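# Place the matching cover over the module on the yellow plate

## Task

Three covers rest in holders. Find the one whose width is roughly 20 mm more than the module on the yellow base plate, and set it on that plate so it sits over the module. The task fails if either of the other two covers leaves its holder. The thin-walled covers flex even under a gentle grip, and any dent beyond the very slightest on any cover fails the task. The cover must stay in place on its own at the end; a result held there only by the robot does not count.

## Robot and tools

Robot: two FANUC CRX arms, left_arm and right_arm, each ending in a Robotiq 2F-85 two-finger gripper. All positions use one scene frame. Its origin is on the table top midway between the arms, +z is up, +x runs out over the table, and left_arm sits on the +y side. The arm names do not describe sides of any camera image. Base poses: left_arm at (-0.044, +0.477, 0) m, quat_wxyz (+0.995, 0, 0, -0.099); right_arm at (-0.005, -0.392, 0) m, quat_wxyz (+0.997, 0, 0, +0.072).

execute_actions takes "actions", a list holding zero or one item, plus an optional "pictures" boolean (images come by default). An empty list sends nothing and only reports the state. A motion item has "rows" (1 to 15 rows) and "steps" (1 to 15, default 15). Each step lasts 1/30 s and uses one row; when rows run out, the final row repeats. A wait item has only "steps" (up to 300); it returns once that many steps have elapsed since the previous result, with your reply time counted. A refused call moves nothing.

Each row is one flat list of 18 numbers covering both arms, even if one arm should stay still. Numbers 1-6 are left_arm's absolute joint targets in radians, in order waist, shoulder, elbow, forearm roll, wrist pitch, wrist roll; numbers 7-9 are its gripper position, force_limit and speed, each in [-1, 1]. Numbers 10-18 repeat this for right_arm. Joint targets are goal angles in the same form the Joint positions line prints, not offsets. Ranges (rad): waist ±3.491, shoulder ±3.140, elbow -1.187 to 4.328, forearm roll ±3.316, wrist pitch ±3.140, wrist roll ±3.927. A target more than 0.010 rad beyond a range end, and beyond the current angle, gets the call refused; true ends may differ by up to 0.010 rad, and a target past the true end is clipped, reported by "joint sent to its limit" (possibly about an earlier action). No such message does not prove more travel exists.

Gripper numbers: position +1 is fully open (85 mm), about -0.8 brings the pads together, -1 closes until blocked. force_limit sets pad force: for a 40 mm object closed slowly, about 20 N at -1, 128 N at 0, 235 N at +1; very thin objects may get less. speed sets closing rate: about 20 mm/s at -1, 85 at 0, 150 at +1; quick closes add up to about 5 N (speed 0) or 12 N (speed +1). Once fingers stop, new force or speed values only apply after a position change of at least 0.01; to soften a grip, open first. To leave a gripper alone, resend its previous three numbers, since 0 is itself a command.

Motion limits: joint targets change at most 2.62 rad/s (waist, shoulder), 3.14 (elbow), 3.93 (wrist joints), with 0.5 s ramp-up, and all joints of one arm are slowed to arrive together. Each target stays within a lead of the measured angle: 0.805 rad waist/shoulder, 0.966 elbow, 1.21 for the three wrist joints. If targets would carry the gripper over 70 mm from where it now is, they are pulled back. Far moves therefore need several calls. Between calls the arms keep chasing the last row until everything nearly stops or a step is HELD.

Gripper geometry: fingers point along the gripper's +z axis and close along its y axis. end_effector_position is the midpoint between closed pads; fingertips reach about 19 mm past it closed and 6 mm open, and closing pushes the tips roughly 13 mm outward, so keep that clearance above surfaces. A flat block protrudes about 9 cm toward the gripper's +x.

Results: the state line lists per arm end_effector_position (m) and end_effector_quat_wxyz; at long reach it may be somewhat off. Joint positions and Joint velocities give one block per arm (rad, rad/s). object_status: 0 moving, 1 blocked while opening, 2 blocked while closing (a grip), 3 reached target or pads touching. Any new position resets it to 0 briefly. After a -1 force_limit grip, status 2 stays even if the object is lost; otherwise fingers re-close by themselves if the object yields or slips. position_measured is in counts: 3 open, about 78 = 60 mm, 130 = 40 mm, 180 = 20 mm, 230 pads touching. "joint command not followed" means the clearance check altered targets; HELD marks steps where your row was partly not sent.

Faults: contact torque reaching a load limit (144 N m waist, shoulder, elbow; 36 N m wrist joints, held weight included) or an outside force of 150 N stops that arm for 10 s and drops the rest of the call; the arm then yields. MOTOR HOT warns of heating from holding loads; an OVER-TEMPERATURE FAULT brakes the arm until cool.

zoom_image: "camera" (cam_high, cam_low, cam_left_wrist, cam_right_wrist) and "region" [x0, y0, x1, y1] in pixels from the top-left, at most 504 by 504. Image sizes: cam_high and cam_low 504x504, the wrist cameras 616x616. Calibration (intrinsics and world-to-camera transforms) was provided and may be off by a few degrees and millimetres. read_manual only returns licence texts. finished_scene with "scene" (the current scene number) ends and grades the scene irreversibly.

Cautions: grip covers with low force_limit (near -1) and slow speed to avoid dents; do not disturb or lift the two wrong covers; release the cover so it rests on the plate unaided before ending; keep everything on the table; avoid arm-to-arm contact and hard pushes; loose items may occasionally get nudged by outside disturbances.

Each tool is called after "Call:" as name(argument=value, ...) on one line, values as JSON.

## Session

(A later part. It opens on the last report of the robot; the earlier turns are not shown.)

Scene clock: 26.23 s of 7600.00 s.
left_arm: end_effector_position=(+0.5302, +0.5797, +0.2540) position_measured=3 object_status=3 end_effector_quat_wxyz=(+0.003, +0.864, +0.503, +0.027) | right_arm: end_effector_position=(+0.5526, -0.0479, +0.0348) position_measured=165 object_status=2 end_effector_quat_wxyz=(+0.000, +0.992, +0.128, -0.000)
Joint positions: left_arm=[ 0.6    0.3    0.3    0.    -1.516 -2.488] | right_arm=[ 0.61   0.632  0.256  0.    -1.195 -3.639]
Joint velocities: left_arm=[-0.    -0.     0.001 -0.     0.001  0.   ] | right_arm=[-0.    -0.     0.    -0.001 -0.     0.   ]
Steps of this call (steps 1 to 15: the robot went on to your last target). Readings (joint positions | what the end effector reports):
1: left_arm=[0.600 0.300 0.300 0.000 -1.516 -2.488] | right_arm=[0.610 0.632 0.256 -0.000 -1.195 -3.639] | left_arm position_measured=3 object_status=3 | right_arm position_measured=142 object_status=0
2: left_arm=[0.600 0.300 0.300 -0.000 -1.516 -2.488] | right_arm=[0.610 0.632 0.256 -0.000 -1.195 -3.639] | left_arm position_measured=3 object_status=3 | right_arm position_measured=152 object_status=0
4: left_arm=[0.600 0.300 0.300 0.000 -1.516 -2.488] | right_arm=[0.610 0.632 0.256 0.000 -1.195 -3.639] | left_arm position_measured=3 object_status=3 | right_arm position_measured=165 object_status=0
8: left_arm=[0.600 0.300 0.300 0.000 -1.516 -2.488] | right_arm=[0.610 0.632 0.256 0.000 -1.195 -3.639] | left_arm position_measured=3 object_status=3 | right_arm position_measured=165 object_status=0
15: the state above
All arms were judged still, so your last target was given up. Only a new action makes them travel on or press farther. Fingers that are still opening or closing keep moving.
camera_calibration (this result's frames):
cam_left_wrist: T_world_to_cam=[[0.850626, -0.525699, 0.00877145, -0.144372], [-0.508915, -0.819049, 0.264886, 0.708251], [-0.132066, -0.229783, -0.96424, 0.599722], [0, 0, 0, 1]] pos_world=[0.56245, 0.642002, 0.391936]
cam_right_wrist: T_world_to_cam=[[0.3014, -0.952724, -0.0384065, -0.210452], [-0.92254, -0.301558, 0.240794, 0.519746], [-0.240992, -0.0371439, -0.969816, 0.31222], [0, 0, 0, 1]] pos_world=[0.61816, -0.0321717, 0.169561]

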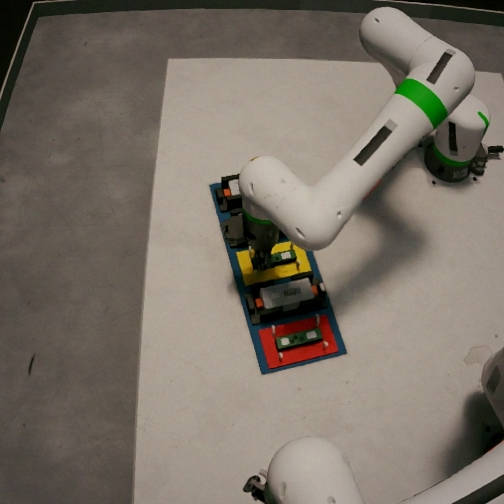

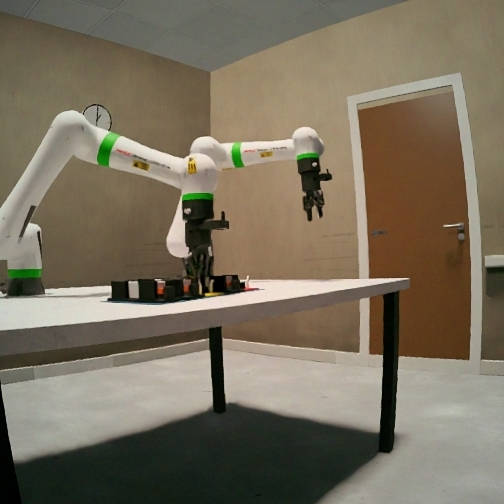

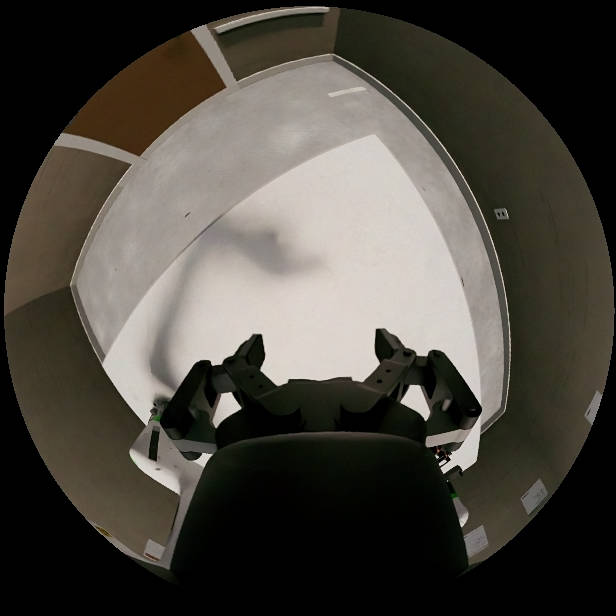

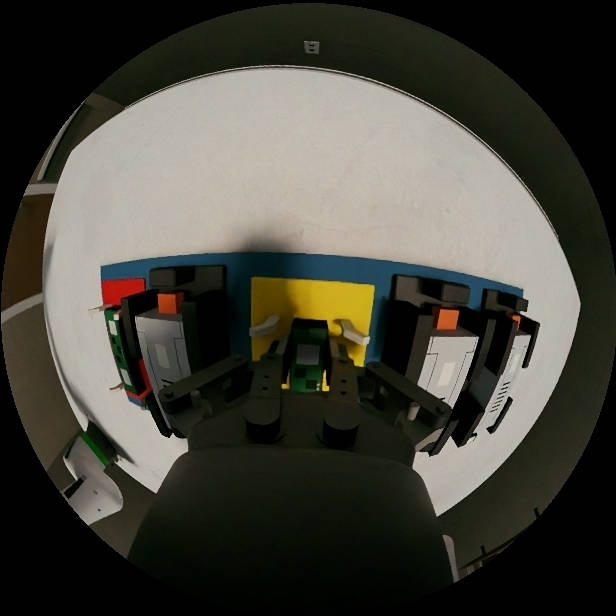

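Call:
execute_actions(actions=[{"rows":[[0.6,0.3,0.3,0,-1.516,-2.488,1,0,0,0.61,0.632,0.256,0,-1.195,-3.639,1,-1,1],[0.6,0.3,0.3,0,-1.516,-2.488,1,0,0,0.61,0.632,0.256,0,-1.195,-3.639,1,-1,1],[0.6,0.3,0.3,0,-1.516,-2.488,1,0,0,0.61,0.632,0.256,0,-1.195,-3.639,1,-1,1],[0.6,0.3,0.3,0,-1.516,-2.488,1,0,0,0.61,0.632,0.256,0,-1.195,-3.639,1,-1,1],[0.6,0.3,0.3,0,-1.516,-2.488,1,0,0,0.61,0.558,0.36,0,-1.37,-3.639,1,-1,1]],"steps":15}], pictures=false)

Call:
execute_actions(actions=[{"rows":[[0.6,0.3,0.3,0,-1.516,-2.488,1,0,0,0.46,0.52,0.31,0,-1.36,-3.49,1,-1,1],[0.6,0.3,0.3,0,-1.516,-2.488,1,0,0,0.46,0.52,0.31,0,-1.36,-3.49,1,-1,1],[0.6,0.3,0.3,0,-1.516,-2.488,1,0,0,0.46,0.52,0.31,0,-1.36,-3.49,1,-1,1],[0.6,0.3,0.3,0,-1.516,-2.488,1,0,0,0.46,0.52,0.31,0,-1.36,-3.49,1,-1,1],[0.6,0.3,0.3,0,-1.516,-2.488,1,0,0,0.46,0.52,0.31,0,-1.36,-3.49,1,-1,1],[0.6,0.3,0.3,0,-1.516,-2.488,1,0,0,0.313,0.511,0.228,0,-1.288,-3.342,1,-1,1]],"steps":15}], pictures=false)

Call:
execute_actions(actions=[{"steps":10}])

Call:
zoom_image(camera="cam_right_wrist", region=[160, 230, 460, 430])

Scene clock: 29.30 s of 7600.00 s.
left_arm: end_effector_position=(+0.5302, +0.5797, +0.2540) position_measured=3 object_status=3 end_effector_quat_wxyz=(+0.003, +0.864, +0.503, +0.027) | right_arm: end_effector_position=(+0.5507, -0.0497, +0.1250) position_measured=10 object_status=0 end_effector_quat_wxyz=(-0.001, +0.992, +0.128, +0.001)
Joint positions: left_arm=[ 0.6    0.3    0.3    0.    -1.516 -2.488] | right_arm=[ 0.61   0.558  0.36   0.    -1.37  -3.639]
Joint velocities: left_arm=[ 0. -0.  0.  0. -0.  0.] | right_arm=[-0.001  0.009  0.     0.    -0.012 -0.003]
Steps of this call (steps 1 to 77: nothing new was sent; steps 78 to 92: all 15 steps of this action). Readings (joint positions | what the end effector reports):
78: left_arm=[0.600 0.300 0.300 0.000 -1.516 -2.488] | right_arm=[0.610 0.632 0.256 -0.000 -1.195 -3.639] | left_arm position_measured=3 object_status=3 | right_arm position_measured=165 object_status=0
79: left_arm=[0.600 0.300 0.300 0.000 -1.516 -2.488] | right_arm=[0.610 0.632 0.256 -0.000 -1.195 -3.639] | left_arm position_measured=3 object_status=3 | right_arm position_measured=163 object_status=0
81: left_arm=[0.600 0.300 0.300 0.000 -1.516 -2.488] | right_arm=[0.610 0.632 0.256 -0.000 -1.195 -3.639] | left_arm position_measured=3 object_status=3 | right_arm position_measured=145 object_status=0
85: left_arm=[0.600 0.300 0.300 0.000 -1.516 -2.488] | right_arm=[0.610 0.613 0.284 -0.000 -1.243 -3.639] | left_arm position_measured=3 object_status=3 | right_arm position_measured=94 object_status=0
92: the state above

Scene clock: 29.80 s of 7600.00 s.
left_arm: end_effector_position=(+0.5302, +0.5797, +0.2540) position_measured=3 object_status=3 end_effector_quat_wxyz=(+0.003, +0.864, +0.503, +0.027) | right_arm: end_effector_position=(+0.6015, -0.2273, +0.1018) position_measured=3 object_status=3 end_effector_quat_wxyz=(+0.000, +0.992, +0.127, -0.000)
Joint positions: left_arm=[ 0.6    0.3    0.3    0.    -1.516 -2.488] | right_arm=[ 0.331  0.513  0.237  0.    -1.296 -3.36 ]
Joint velocities: left_arm=[ 0.    -0.     0.001 -0.001  0.001  0.   ] | right_arm=[-0.405 -0.046 -0.194 -0.     0.163  0.399]
Steps of this call (steps 1 to 15: all 15 steps of this action). Readings (joint positions | what the end effector reports):
1: left_arm=[0.600 0.300 0.300 0.000 -1.516 -2.488] | right_arm=[0.610 0.558 0.360 0.000 -1.370 -3.639] | left_arm position_measured=3 object_status=3 | right_arm position_measured=7 object_status=0
2: left_arm=[0.600 0.300 0.300 0.000 -1.516 -2.488] | right_arm=[0.606 0.557 0.358 0.000 -1.369 -3.634] | left_arm position_measured=3 object_status=3 | right_arm position_measured=5 object_status=0
4: left_arm=[0.600 0.300 0.300 0.000 -1.516 -2.488] | right_arm=[0.579 0.550 0.348 0.000 -1.366 -3.607] | left_arm position_measured=3 object_status=3 | right_arm position_measured=4 object_status=0
8: left_arm=[0.600 0.300 0.300 0.000 -1.516 -2.488] | right_arm=[0.484 0.530 0.312 0.000 -1.357 -3.514] | left_arm position_measured=3 object_status=3 | right_arm position_measured=3 object_status=0
15: the state above

Scene clock: 30.13 s of 7600.00 s.
left_arm: end_effector_position=(+0.5302, +0.5797, +0.2540) position_measured=3 object_status=3 end_effector_quat_wxyz=(+0.003, +0.864, +0.503, +0.027) | right_arm: end_effector_position=(+0.6032, -0.2386, +0.0994) position_measured=3 object_status=3 end_effector_quat_wxyz=(+0.000, +0.992, +0.128, -0.000)
Joint positions: left_arm=[ 0.6    0.3    0.3    0.    -1.516 -2.488] | right_arm=[ 0.313  0.511  0.228 -0.    -1.288 -3.342]
Joint velocities: left_arm=[ 0.001 -0.001  0.    -0.001  0.     0.   ] | right_arm=[-0.001 -0.    -0.    -0.001 -0.     0.002]
Steps of this call (steps 1 to 10: the robot went on to your last target). Readings (joint positions | what the end effector reports):
1: left_arm=[0.600 0.300 0.300 -0.000 -1.516 -2.488] | right_arm=[0.320 0.512 0.232 0.000 -1.291 -3.349] | left_arm position_measured=3 object_status=3 | right_arm position_measured=3 object_status=3
2: left_arm=[0.600 0.300 0.300 0.000 -1.516 -2.488] | right_arm=[0.314 0.511 0.229 0.000 -1.289 -3.344] | left_arm position_measured=3 object_status=3 | right_arm position_measured=3 object_status=3
4: left_arm=[0.600 0.300 0.300 0.000 -1.516 -2.488] | right_arm=[0.313 0.511 0.228 -0.000 -1.288 -3.342] | left_arm position_measured=3 object_status=3 | right_arm position_measured=3 object_status=3
8: left_arm=[0.600 0.300 0.300 0.000 -1.516 -2.488] | right_arm=[0.313 0.511 0.228 -0.000 -1.288 -3.342] | left_arm position_measured=3 object_status=3 | right_arm position_measured=3 object_status=3
10: the state above
camera_calibration (this result's frames):
cam_left_wrist: T_world_to_cam=[[0.850626, -0.525699, 0.0087715, -0.144372], [-0.508915, -0.819049, 0.264886, 0.708252], [-0.132066, -0.229783, -0.96424, 0.599722], [0, 0, 0, 1]] pos_world=[0.56245, 0.642002, 0.391936]
cam_right_wrist: T_world_to_cam=[[0.301643, -0.952646, -0.0384352, -0.405014], [-0.922428, -0.301795, 0.240929, 0.493181], [-0.24112, -0.0372208, -0.969781, 0.379989], [0, 0, 0, 1]] pos_world=[0.668716, -0.222852, 0.234118]

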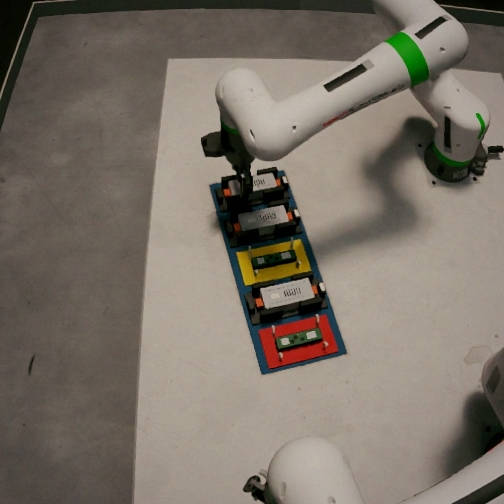

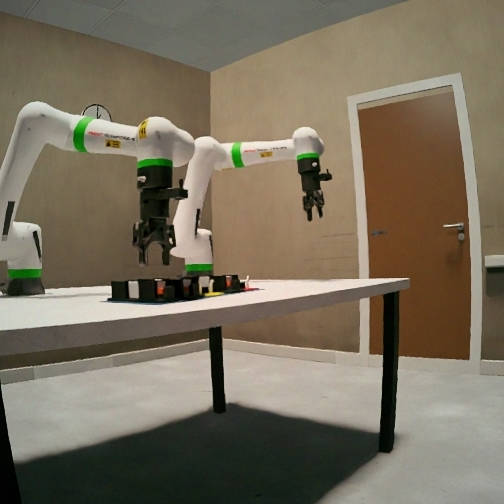

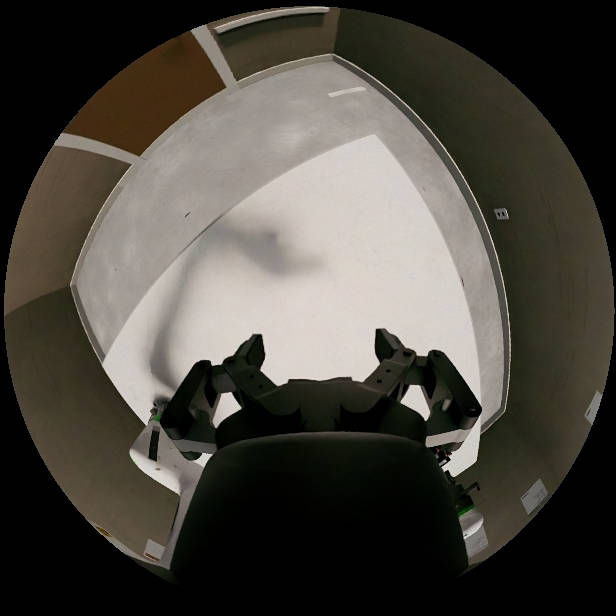

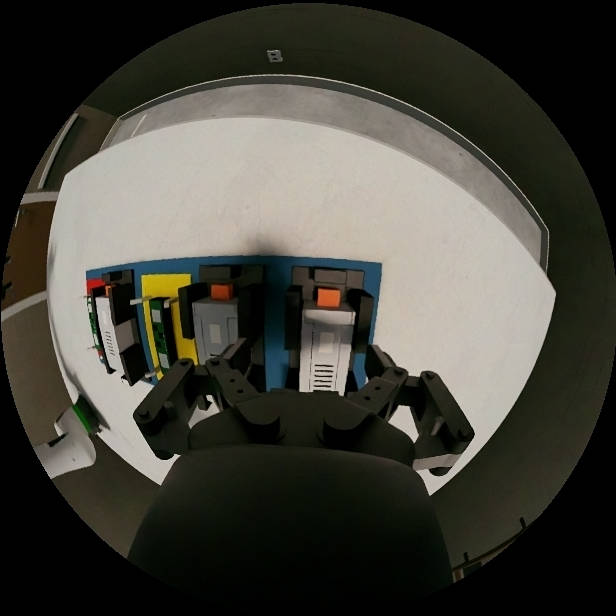

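Region (160, 230, 460, 430) of cam_right_wrist's 616x616 image, scaled by 1.680, with more detail than that image has.

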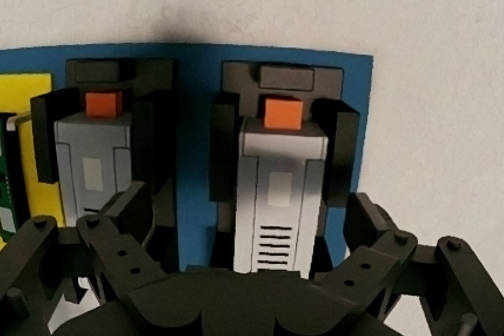

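Call:
execute_actions(actions=[{"rows":[[0.6,0.3,0.3,0,-1.516,-2.488,1,0,0,0.282,0.525,0.214,0,-1.26,-3.311,1,-1,-1]],"steps":15}])

Call:
zoom_image(camera="cam_high", region=[190, 130, 330, 250])

Call:
zoom_image(camera="cam_low", region=[90, 230, 250, 320])

Scene clock: 32.63 s of 7600.00 s.
left_arm: end_effector_position=(+0.5302, +0.5797, +0.2540) position_measured=3 object_status=3 end_effector_quat_wxyz=(+0.003, +0.864, +0.503, +0.027) | right_arm: end_effector_position=(+0.6090, -0.2571, +0.0851) position_measured=3 object_status=3 end_effector_quat_wxyz=(+0.000, +0.992, +0.128, -0.000)
Joint positions: left_arm=[ 0.6    0.3    0.3    0.    -1.516 -2.488] | right_arm=[ 0.282  0.525  0.214 -0.    -1.26  -3.311]
Joint velocities: left_arm=[-0.001 -0.     0.001  0.    -0.001 -0.   ] | right_arm=[-0.     0.     0.    -0.001 -0.     0.002]
Steps of this call (steps 1 to 30: the robot went on to your last target; steps 31 to 60: nothing new was sent; steps 61 to 75: all 15 steps of this action). Readings (joint positions | what the end effector reports):
61: left_arm=[0.600 0.300 0.300 -0.000 -1.516 -2.488] | right_arm=[0.312 0.511 0.228 -0.000 -1.287 -3.341] | left_arm position_measured=3 object_status=3 | right_arm position_measured=3 object_status=3
62: left_arm=[0.600 0.300 0.300 0.000 -1.516 -2.488] | right_arm=[0.308 0.513 0.226 -0.000 -1.283 -3.337] | left_arm position_measured=3 object_status=3 | right_arm position_measured=3 object_status=3
64: left_arm=[0.600 0.300 0.300 0.000 -1.516 -2.488] | right_arm=[0.289 0.522 0.217 -0.000 -1.266 -3.318] | left_arm position_measured=3 object_status=3 | right_arm position_measured=3 object_status=3
68: left_arm=[0.600 0.300 0.300 0.000 -1.516 -2.488] | right_arm=[0.282 0.525 0.214 -0.000 -1.260 -3.311] | left_arm position_measured=3 object_status=3 | right_arm position_measured=3 object_status=3
75: the state above
camera_calibration (this result's frames):
cam_left_wrist: T_world_to_cam=[[0.850626, -0.525699, 0.00877133, -0.144372], [-0.508915, -0.819049, 0.264886, 0.708251], [-0.132066, -0.229783, -0.96424, 0.599722], [0, 0, 0, 1]] pos_world=[0.56245, 0.642002, 0.391936]
cam_right_wrist: T_world_to_cam=[[0.301425, -0.952714, -0.038452, -0.42479], [-0.922517, -0.301592, 0.240844, 0.496565], [-0.241052, -0.0371237, -0.969802, 0.366831], [0, 0, 0, 1]] pos_world=[0.674557, -0.241325, 0.219825]

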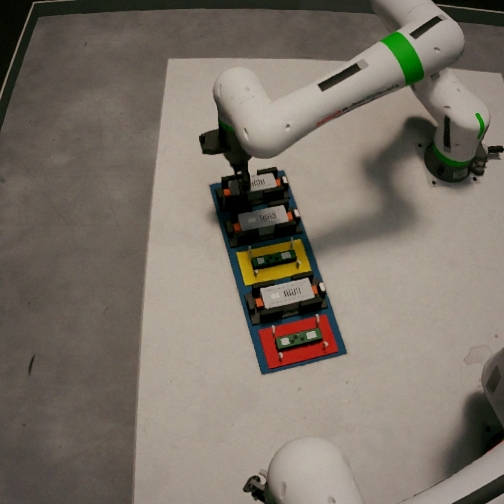

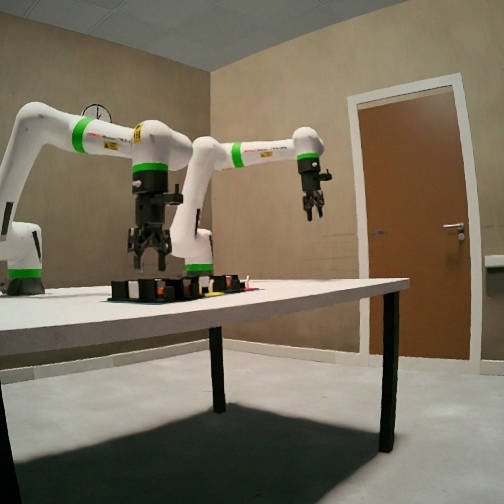

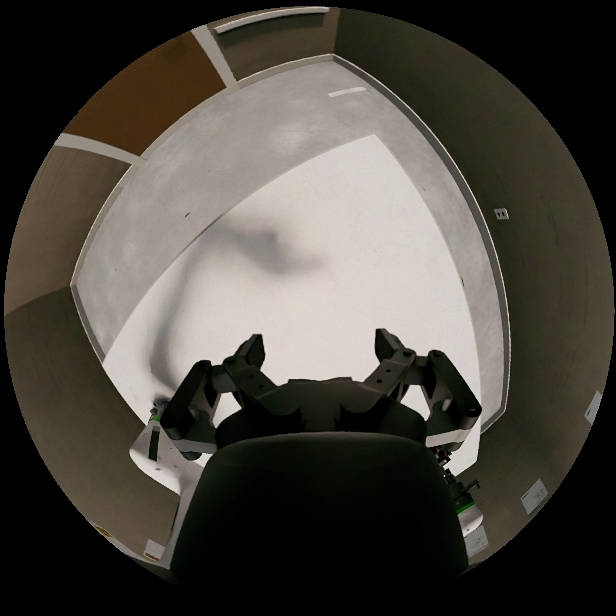

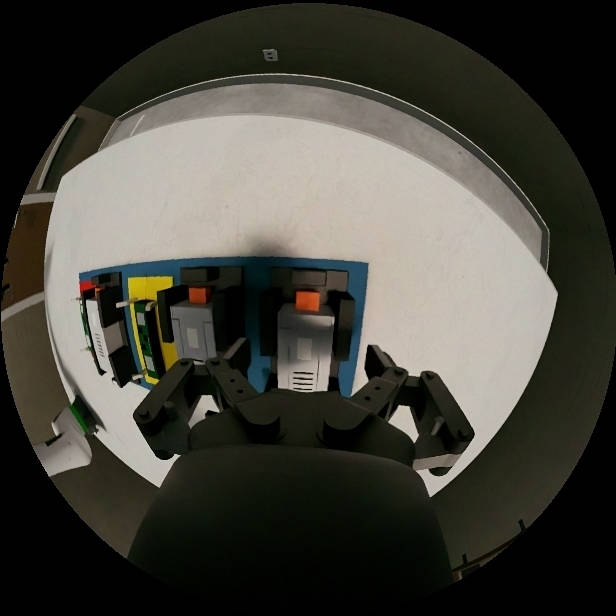

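Region (190, 130, 330, 250) of cam_high's 504x504 image, scaled by 3.600, with more detail than that image has; it fills the top 432 rows of this view, and the rest is white.

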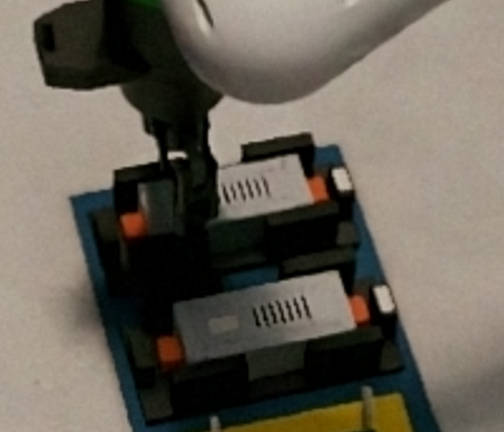

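Region (90, 230, 250, 320) of cam_low's 504x504 image, scaled by 3.150, with more detail than that image has; it fills the top 284 rows of this view, and the rest is white.

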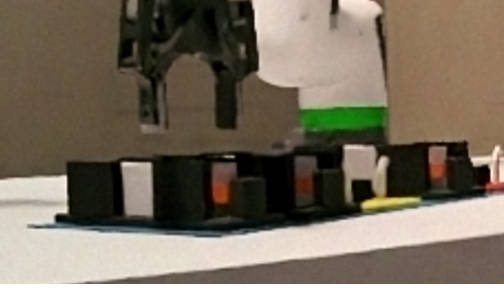

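Call:
execute_actions(actions=[{"rows":[[0.6,0.3,0.3,0,-1.516,-2.488,1,0,0,0.29,0.4435,0.094,0,-1.222,-3.319,0.6,-1,0]],"steps":15}])

Call:
zoom_image(camera="cam_high", region=[190, 130, 330, 250])

Call:
zoom_image(camera="cam_low", region=[90, 230, 250, 320])

Call:
zoom_image(camera="cam_right_wrist", region=[200, 260, 420, 420])

Scene clock: 36.00 s of 7600.00 s.
left_arm: end_effector_position=(+0.5302, +0.5797, +0.2540) position_measured=3 object_status=3 end_effector_quat_wxyz=(+0.003, +0.864, +0.503, +0.027) | right_arm: end_effector_position=(+0.5761, -0.2669, +0.0849) position_measured=53 object_status=0 end_effector_quat_wxyz=(+0.000, +0.992, +0.128, -0.000)
Joint positions: left_arm=[ 0.6    0.3    0.3    0.    -1.516 -2.488] | right_arm=[ 0.29   0.444  0.094 -0.    -1.222 -3.319]
Joint velocities: left_arm=[-0.001 -0.001  0.     0.    -0.001  0.   ] | right_arm=[ 0.     0.    -0.    -0.001 -0.    -0.   ]
Steps of this call (steps 1 to 15: the robot went on to your last target; steps 16 to 86: nothing new was sent; steps 87 to 101: all 15 steps of this action). Readings (joint positions | what the end effector reports):
87: left_arm=[0.600 0.300 0.300 0.000 -1.516 -2.488] | right_arm=[0.282 0.525 0.213 -0.000 -1.260 -3.311] | left_arm position_measured=3 object_status=3 | right_arm position_measured=3 object_status=0
88: left_arm=[0.600 0.300 0.300 0.000 -1.516 -2.488] | right_arm=[0.282 0.521 0.207 -0.000 -1.258 -3.311] | left_arm position_measured=3 object_status=3 | right_arm position_measured=4 object_status=0
90: left_arm=[0.600 0.300 0.300 0.000 -1.516 -2.488] | right_arm=[0.285 0.500 0.176 -0.000 -1.248 -3.313] | left_arm position_measured=3 object_status=3 | right_arm position_measured=15 object_status=0
94: left_arm=[0.600 0.300 0.300 0.000 -1.516 -2.488] | right_arm=[0.290 0.447 0.099 -0.000 -1.224 -3.318] | left_arm position_measured=3 object_status=3 | right_arm position_measured=43 object_status=0
101: the state above
camera_calibration (this result's frames):
cam_left_wrist: T_world_to_cam=[[0.850626, -0.525698, 0.00877115, -0.144372], [-0.508915, -0.819049, 0.264887, 0.708251], [-0.132066, -0.229783, -0.96424, 0.599722], [0, 0, 0, 1]] pos_world=[0.56245, 0.642002, 0.391935]
cam_right_wrist: T_world_to_cam=[[0.301439, -0.952713, -0.0383737, -0.424238], [-0.922372, -0.301563, 0.241431, 0.463118], [-0.241587, -0.0373818, -0.969659, 0.358573], [0, 0, 0, 1]] pos_world=[0.641676, -0.251114, 0.219603]

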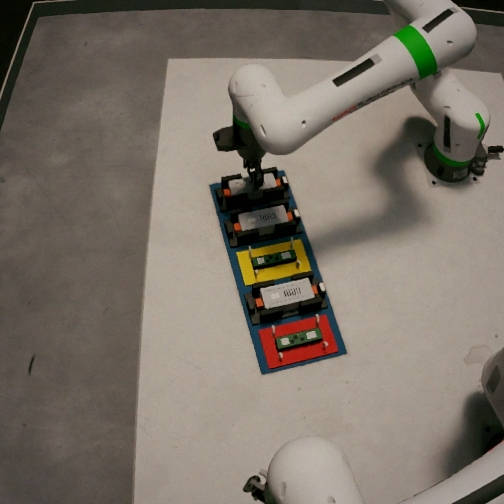

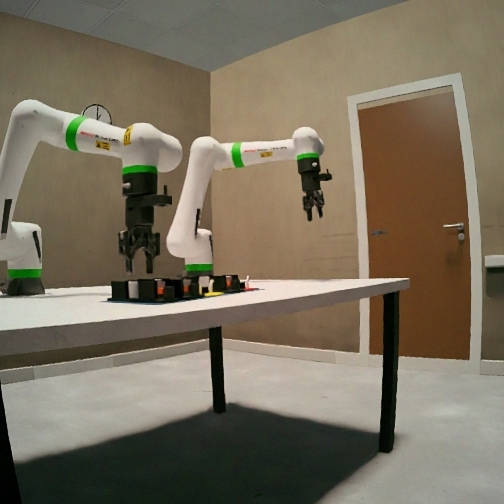

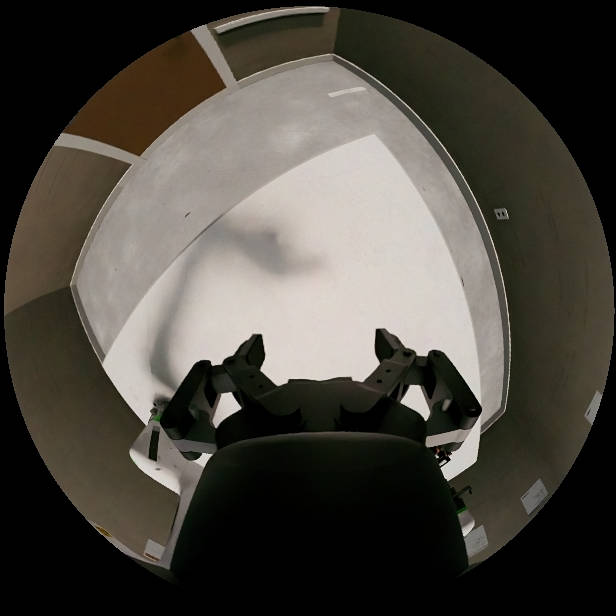

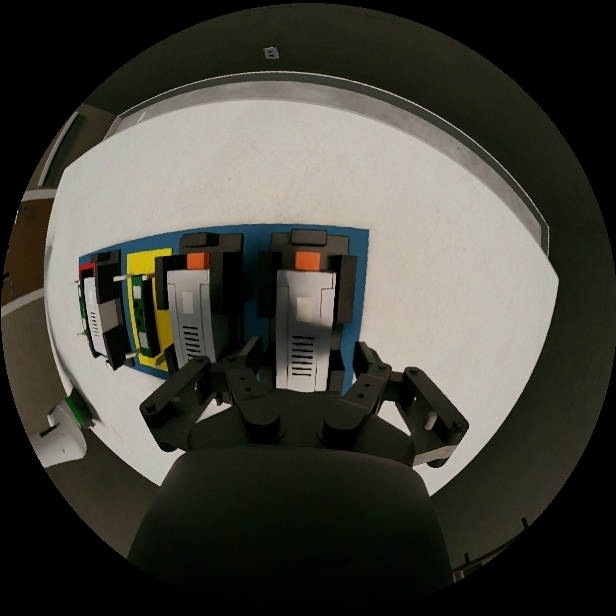

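Region (190, 130, 330, 250) of cam_high's 504x504 image, scaled by 3.600, with more detail than that image has; it fills the top 432 rows of this view, and the rest is white.

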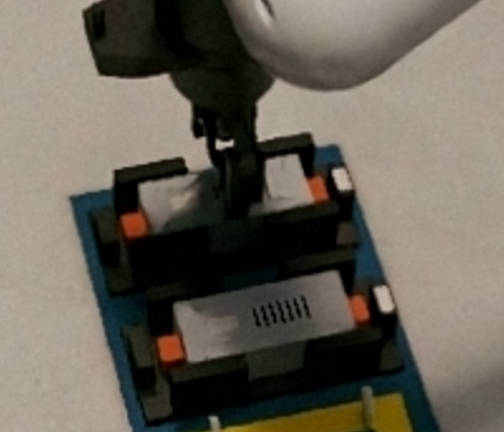

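Region (90, 230, 250, 320) of cam_low's 504x504 image, scaled by 3.150, with more detail than that image has; it fills the top 284 rows of this view, and the rest is white.

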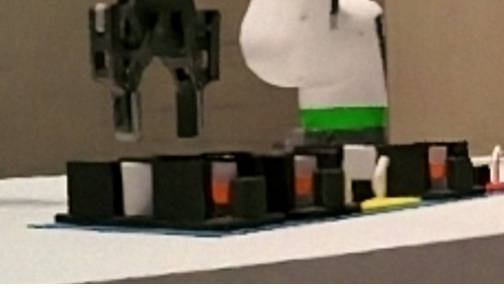

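Region (200, 260, 420, 420) of cam_right_wrist's 616x616 image, scaled by 2.291, with more detail than that image has; it fills the top 367 rows of this view, and the rest is white.

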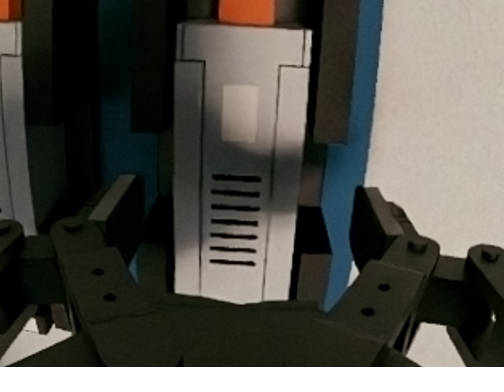

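Call:
execute_actions(actions=[{"rows":[[0.6,0.3,0.3,0,-1.516,-2.488,1,0,0,0.293,0.479,0.0506,0,-1.142,-3.322,0.6,-1,0]],"steps":15}])

Call:
zoom_image(camera="cam_low", region=[90, 230, 250, 320])

Call:
zoom_image(camera="cam_right_wrist", region=[200, 260, 420, 420])

Scene clock: 37.70 s of 7600.00 s.
left_arm: end_effector_position=(+0.5302, +0.5797, +0.2540) position_measured=3 object_status=3 end_effector_quat_wxyz=(+0.003, +0.864, +0.503, +0.027) | right_arm: end_effector_position=(+0.5761, -0.2649, +0.0470) position_measured=53 object_status=3 end_effector_quat_wxyz=(-0.000, +0.992, +0.128, +0.000)
Joint positions: left_arm=[ 0.6    0.3    0.3    0.    -1.516 -2.488] | right_arm=[ 0.293  0.479  0.051  0.    -1.142 -3.322]
Joint velocities: left_arm=[-0.001  0.    -0.001  0.    -0.001  0.   ] | right_arm=[-0.    -0.001 -0.     0.001 -0.    -0.001]
Steps of this call (steps 1 to 15: the robot went on to your last target; steps 16 to 36: nothing new was sent; steps 37 to 51: all 15 steps of this action). Readings (joint positions | what the end effector reports):
37: left_arm=[0.600 0.300 0.300 0.000 -1.516 -2.488] | right_arm=[0.290 0.444 0.094 -0.000 -1.221 -3.319] | left_arm position_measured=3 object_status=3 | right_arm position_measured=53 object_status=3
38: left_arm=[0.600 0.300 0.300 0.000 -1.516 -2.488] | right_arm=[0.290 0.446 0.090 0.000 -1.214 -3.319] | left_arm position_measured=3 object_status=3 | right_arm position_measured=53 object_status=3
40: left_arm=[0.600 0.300 0.300 0.000 -1.516 -2.488] | right_arm=[0.292 0.463 0.069 0.000 -1.176 -3.321] | left_arm position_measured=3 object_status=3 | right_arm position_measured=53 object_status=3
44: left_arm=[0.600 0.300 0.300 0.000 -1.516 -2.488] | right_arm=[0.293 0.479 0.051 0.000 -1.142 -3.322] | left_arm position_measured=3 object_status=3 | right_arm position_measured=53 object_status=3
51: the state above
camera_calibration (this result's frames):
cam_left_wrist: T_world_to_cam=[[0.850626, -0.525699, 0.00877152, -0.144372], [-0.508915, -0.819049, 0.264886, 0.708251], [-0.132066, -0.229783, -0.96424, 0.599722], [0, 0, 0, 1]] pos_world=[0.56245, 0.642002, 0.391936]
cam_right_wrist: T_world_to_cam=[[0.301499, -0.95269, -0.0384687, -0.423874], [-0.922595, -0.301683, 0.240429, 0.473081], [-0.24066, -0.036998, -0.969904, 0.321507], [0, 0, 0, 1]] pos_world=[0.641634, -0.249205, 0.181783]

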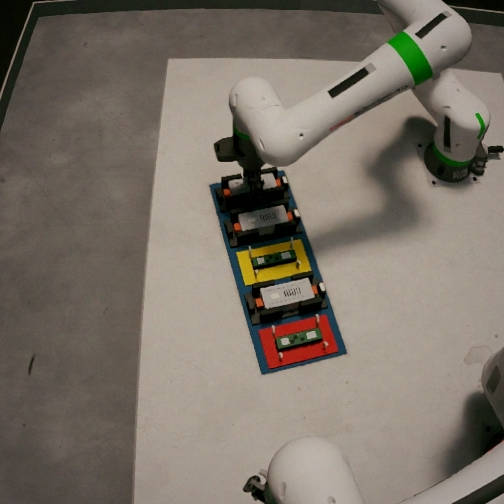

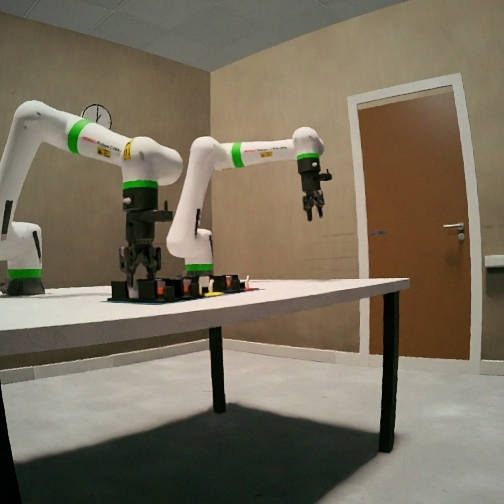

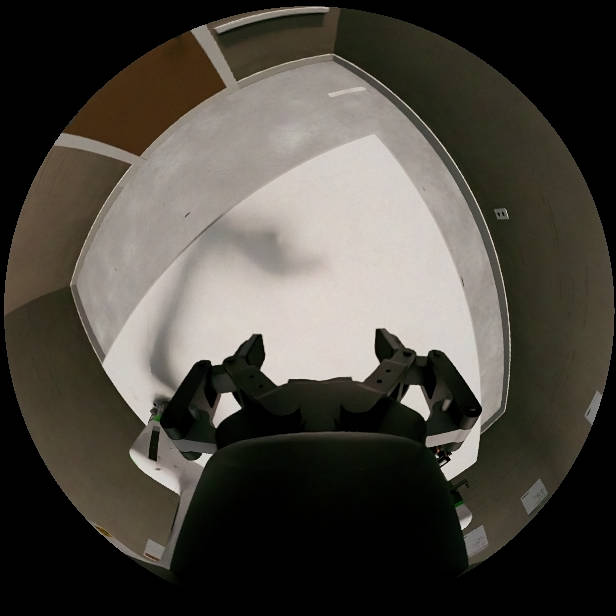

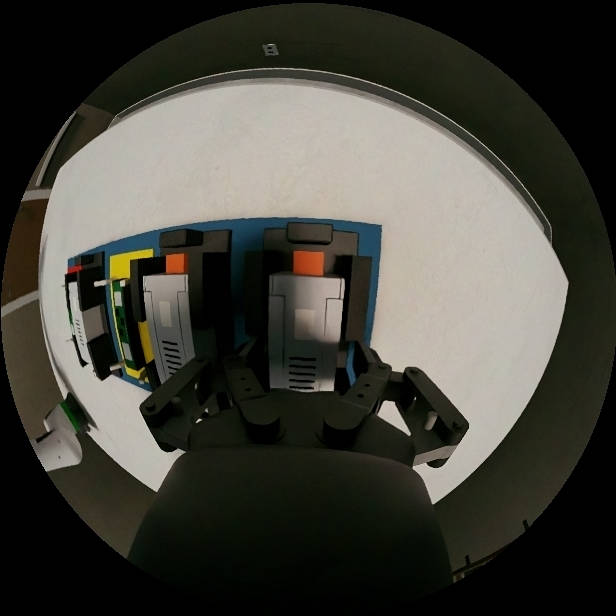

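Region (90, 230, 250, 320) of cam_low's 504x504 image, scaled by 3.150, with more detail than that image has; it fills the top 284 rows of this view, and the rest is white.

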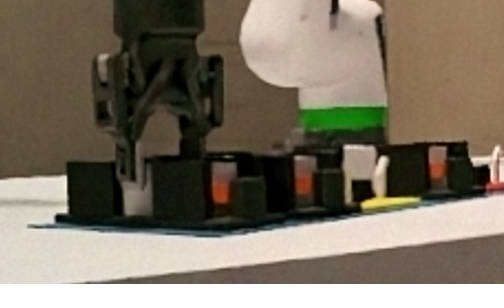

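Region (200, 260, 420, 420) of cam_right_wrist's 616x616 image, scaled by 2.291, with more detail than that image has; it fills the top 367 rows of this view, and the rest is white.

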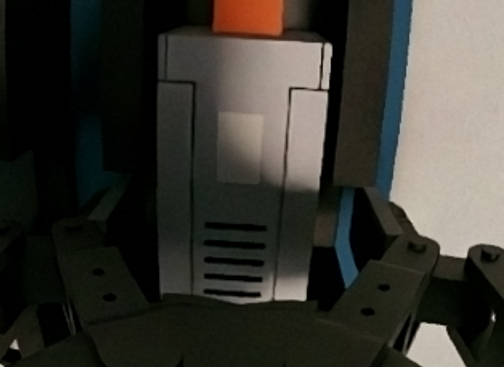

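Call:
execute_actions(actions=[{"rows":[[0.6,0.3,0.3,0,-1.516,-2.488,1,0,0,0.293,0.479,0.0506,0,-1.142,-3.322,-1,-1,-1]],"steps":15}], pictures=false)

Call:
execute_actions(actions=[{"steps":35}])

Scene clock: 38.90 s of 7600.00 s.
left_arm: end_effector_position=(+0.5302, +0.5797, +0.2540) position_measured=3 object_status=3 end_effector_quat_wxyz=(+0.003, +0.864, +0.503, +0.027) | right_arm: end_effector_position=(+0.5761, -0.2649, +0.0471) position_measured=75 object_status=0 end_effector_quat_wxyz=(-0.000, +0.992, +0.128, +0.000)
Joint positions: left_arm=[ 0.6    0.3    0.3    0.    -1.516 -2.488] | right_arm=[ 0.293  0.479  0.051  0.    -1.142 -3.322]
Joint velocities: left_arm=[-0.    -0.    -0.001  0.     0.001  0.   ] | right_arm=[ 0.     0.     0.     0.001 -0.    -0.   ]
Steps of this call (steps 1 to 15: the robot went on to your last target; steps 16 to 21: nothing new was sent; steps 22 to 36: all 15 steps of this action). Readings (joint positions | what the end effector reports):
22: left_arm=[0.600 0.300 0.300 0.000 -1.516 -2.488] | right_arm=[0.293 0.479 0.051 0.000 -1.142 -3.322] | left_arm position_measured=3 object_status=3 | right_arm position_measured=53 object_status=0
23: left_arm=[0.600 0.300 0.300 0.000 -1.516 -2.488] | right_arm=[0.293 0.479 0.051 0.000 -1.142 -3.322] | left_arm position_measured=3 object_status=3 | right_arm position_measured=54 object_status=0
25: left_arm=[0.600 0.300 0.300 0.000 -1.516 -2.488] | right_arm=[0.293 0.479 0.051 -0.000 -1.142 -3.322] | left_arm position_measured=3 object_status=3 | right_arm position_measured=56 object_status=0
29: left_arm=[0.600 0.300 0.300 0.000 -1.516 -2.488] | right_arm=[0.293 0.479 0.051 -0.000 -1.142 -3.322] | left_arm position_measured=3 object_status=3 | right_arm position_measured=63 object_status=0
36: the state above

Scene clock: 40.07 s of 7600.00 s.
left_arm: end_effector_position=(+0.5302, +0.5797, +0.2540) position_measured=3 object_status=3 end_effector_quat_wxyz=(+0.003, +0.864, +0.503, +0.027) | right_arm: end_effector_position=(+0.5762, -0.2649, +0.0471) position_measured=122 object_status=2 end_effector_quat_wxyz=(-0.000, +0.992, +0.128, +0.000)
Joint positions: left_arm=[ 0.6    0.3    0.3    0.    -1.516 -2.488] | right_arm=[ 0.293  0.479  0.051 -0.    -1.142 -3.322]
Joint velocities: left_arm=[-0.001 -0.     0.     0.    -0.002  0.   ] | right_arm=[ 0.    -0.    -0.    -0.001 -0.    -0.001]
Steps of this call (steps 1 to 15: the robot went on to your last target; steps 16 to 35: nothing new was sent). Readings (joint positions | what the end effector reports):
1: left_arm=[0.600 0.300 0.300 0.000 -1.516 -2.488] | right_arm=[0.293 0.479 0.051 0.000 -1.142 -3.322] | left_arm position_measured=3 object_status=3 | right_arm position_measured=77 object_status=0
2: left_arm=[0.600 0.300 0.300 0.000 -1.516 -2.488] | right_arm=[0.293 0.479 0.051 -0.000 -1.142 -3.322] | left_arm position_measured=3 object_status=3 | right_arm position_measured=79 object_status=0
4: left_arm=[0.600 0.300 0.300 0.000 -1.516 -2.488] | right_arm=[0.293 0.479 0.051 -0.000 -1.142 -3.322] | left_arm position_measured=3 object_status=3 | right_arm position_measured=82 object_status=0
8: left_arm=[0.600 0.300 0.300 0.000 -1.516 -2.488] | right_arm=[0.293 0.479 0.051 -0.000 -1.142 -3.322] | left_arm position_measured=3 object_status=3 | right_arm position_measured=89 object_status=0
35: the state above
All arms were judged still, so your last target was given up. Only a new action makes them travel on or press farther. Fingers that are still opening or closing keep moving.
camera_calibration (this result's frames):
cam_left_wrist: T_world_to_cam=[[0.850626, -0.525698, 0.00877137, -0.144372], [-0.508915, -0.819049, 0.264886, 0.708251], [-0.132066, -0.229783, -0.96424, 0.599722], [0, 0, 0, 1]] pos_world=[0.56245, 0.642002, 0.391936]
cam_right_wrist: T_world_to_cam=[[0.301479, -0.952694, -0.0385279, -0.423843], [-0.922637, -0.301684, 0.240264, 0.473116], [-0.240521, -0.0368872, -0.969943, 0.321541], [0, 0, 0, 1]] pos_world=[0.641632, -0.249201, 0.181874]

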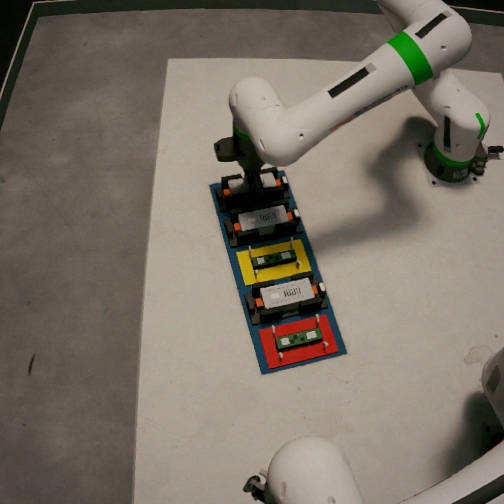

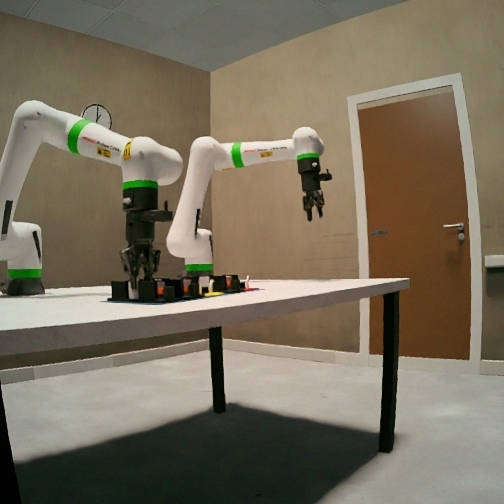

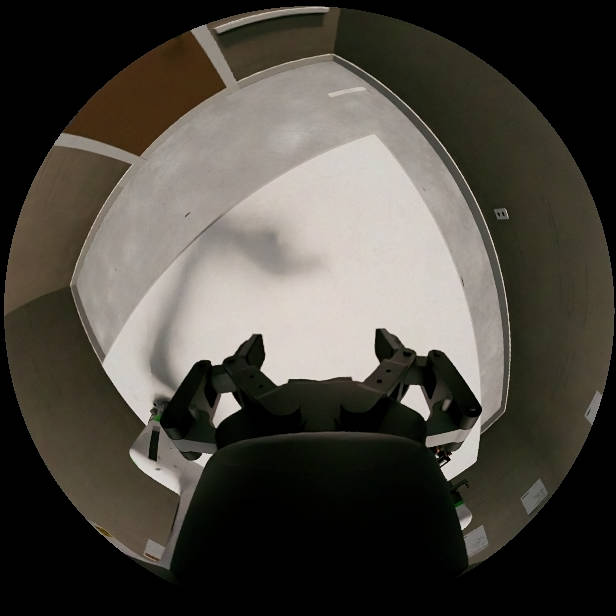

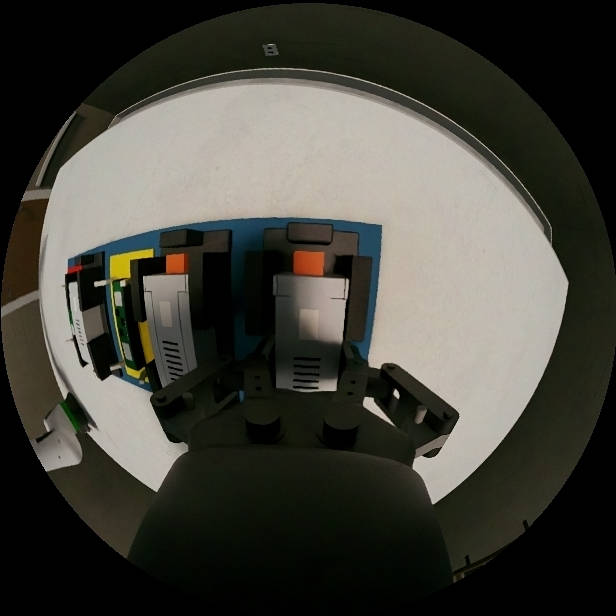

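Call:
execute_actions(actions=[{"rows":[[0.6,0.3,0.3,0,-1.516,-2.488,1,0,0,0.293,0.469,0.063,0,-1.165,-3.322,-1,-1,-1],[0.6,0.3,0.3,0,-1.516,-2.488,1,0,0,0.293,0.469,0.063,0,-1.165,-3.322,-1,-1,-1],[0.6,0.3,0.3,0,-1.516,-2.488,1,0,0,0.293,0.469,0.063,0,-1.165,-3.322,-1,-1,-1],[0.6,0.3,0.3,0,-1.516,-2.488,1,0,0,0.293,0.455,0.08,0,-1.196,-3.322,-1,-1,-1],[0.6,0.3,0.3,0,-1.516,-2.488,1,0,0,0.293,0.455,0.08,0,-1.196,-3.322,-1,-1,-1],[0.6,0.3,0.3,0,-1.516,-2.488,1,0,0,0.293,0.4435,0.094,0,-1.222,-3.322,-1,-1,-1],[0.6,0.3,0.3,0,-1.516,-2.488,1,0,0,0.293,0.4435,0.094,0,-1.222,-3.322,-1,-1,-1],[0.6,0.3,0.3,0,-1.516,-2.488,1,0,0,0.293,0.4155,0.128,0,-1.285,-3.322,-1,-1,-1]],"steps":15}])

Scene clock: 42.67 s of 7600.00 s.
left_arm: end_effector_position=(+0.5302, +0.5797, +0.2540) position_measured=3 object_status=3 end_effector_quat_wxyz=(+0.003, +0.864, +0.503, +0.027) | right_arm: end_effector_position=(+0.5735, -0.2663, +0.1150) position_measured=124 object_status=2 end_effector_quat_wxyz=(+0.000, +0.992, +0.128, -0.001)
Joint positions: left_arm=[ 0.6    0.3    0.3    0.    -1.516 -2.488] | right_arm=[ 0.293  0.415  0.128  0.    -1.285 -3.322]
Joint velocities: left_arm=[-0.    -0.     0.001 -0.001 -0.    -0.   ] | right_arm=[-0.     0.     0.008 -0.    -0.004  0.001]
Steps of this call (steps 1 to 63: nothing new was sent; steps 64 to 78: all 15 steps of this action). Readings (joint positions | what the end effector reports):
64: left_arm=[0.600 0.300 0.300 0.000 -1.516 -2.488] | right_arm=[0.293 0.479 0.051 0.000 -1.143 -3.322] | left_arm position_measured=3 object_status=3 | right_arm position_measured=122 object_status=2
65: left_arm=[0.600 0.300 0.300 0.000 -1.516 -2.488] | right_arm=[0.293 0.477 0.054 0.000 -1.150 -3.322] | left_arm position_measured=3 object_status=3 | right_arm position_measured=122 object_status=2
67: left_arm=[0.600 0.300 0.300 0.000 -1.516 -2.488] | right_arm=[0.293 0.470 0.063 0.000 -1.164 -3.322] | left_arm position_measured=3 object_status=3 | right_arm position_measured=122 object_status=2
71: left_arm=[0.600 0.300 0.300 0.000 -1.516 -2.488] | right_arm=[0.293 0.448 0.089 0.000 -1.213 -3.322] | left_arm position_measured=3 object_status=3 | right_arm position_measured=123 object_status=2
78: the state above
camera_calibration (this result's frames):
cam_left_wrist: T_world_to_cam=[[0.850626, -0.525699, 0.00877119, -0.144372], [-0.508915, -0.819049, 0.264887, 0.708251], [-0.132066, -0.229783, -0.96424, 0.599722], [0, 0, 0, 1]] pos_world=[0.56245, 0.642002, 0.391935]
cam_right_wrist: T_world_to_cam=[[0.301331, -0.95276, -0.0380476, -0.421753], [-0.922214, -0.301346, 0.242307, 0.453518], [-0.242326, -0.0379266, -0.969453, 0.387414], [0, 0, 0, 1]] pos_world=[0.639208, -0.25047, 0.249643]

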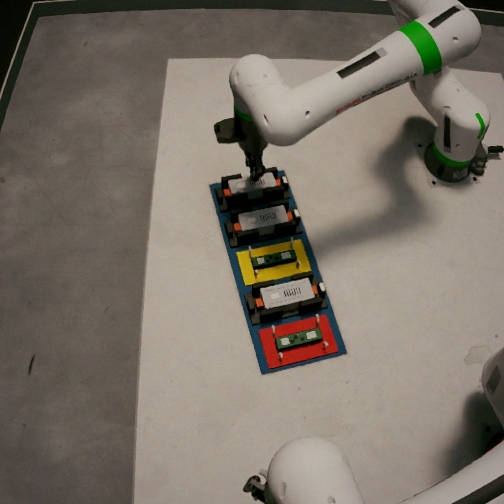

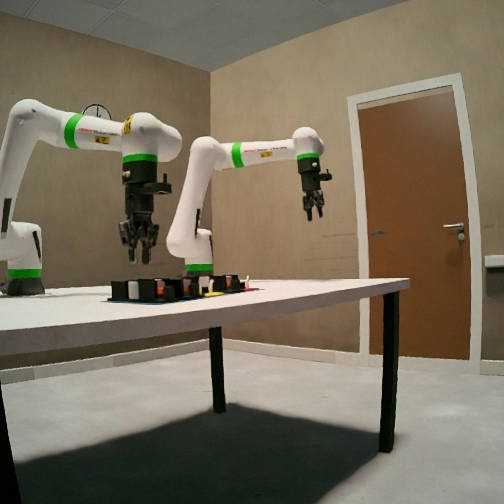

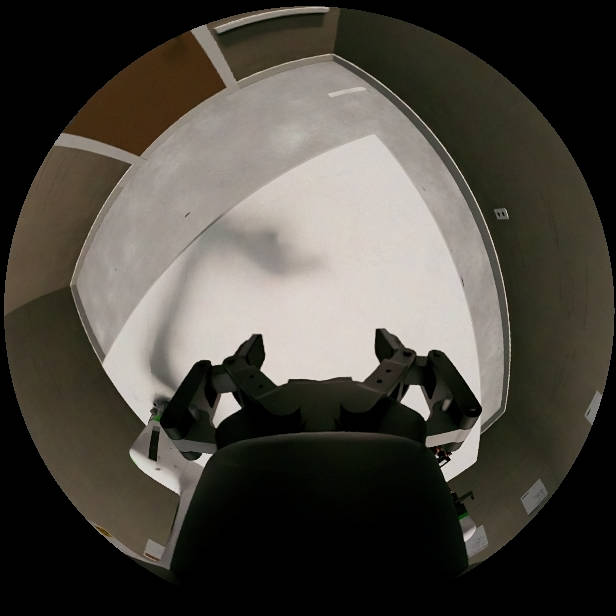

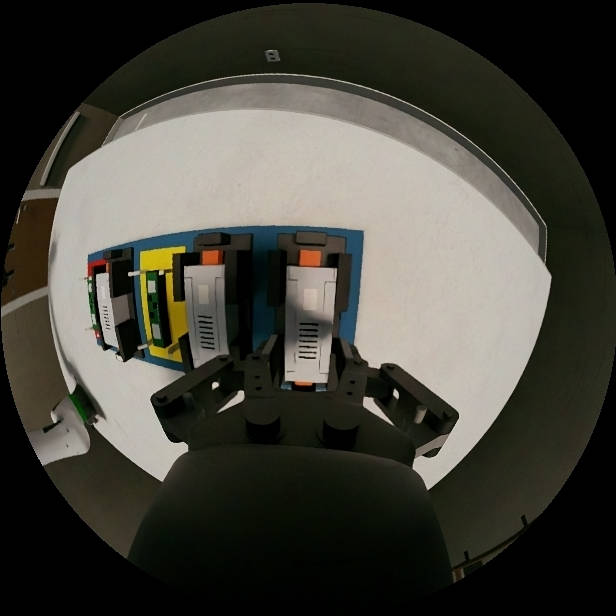

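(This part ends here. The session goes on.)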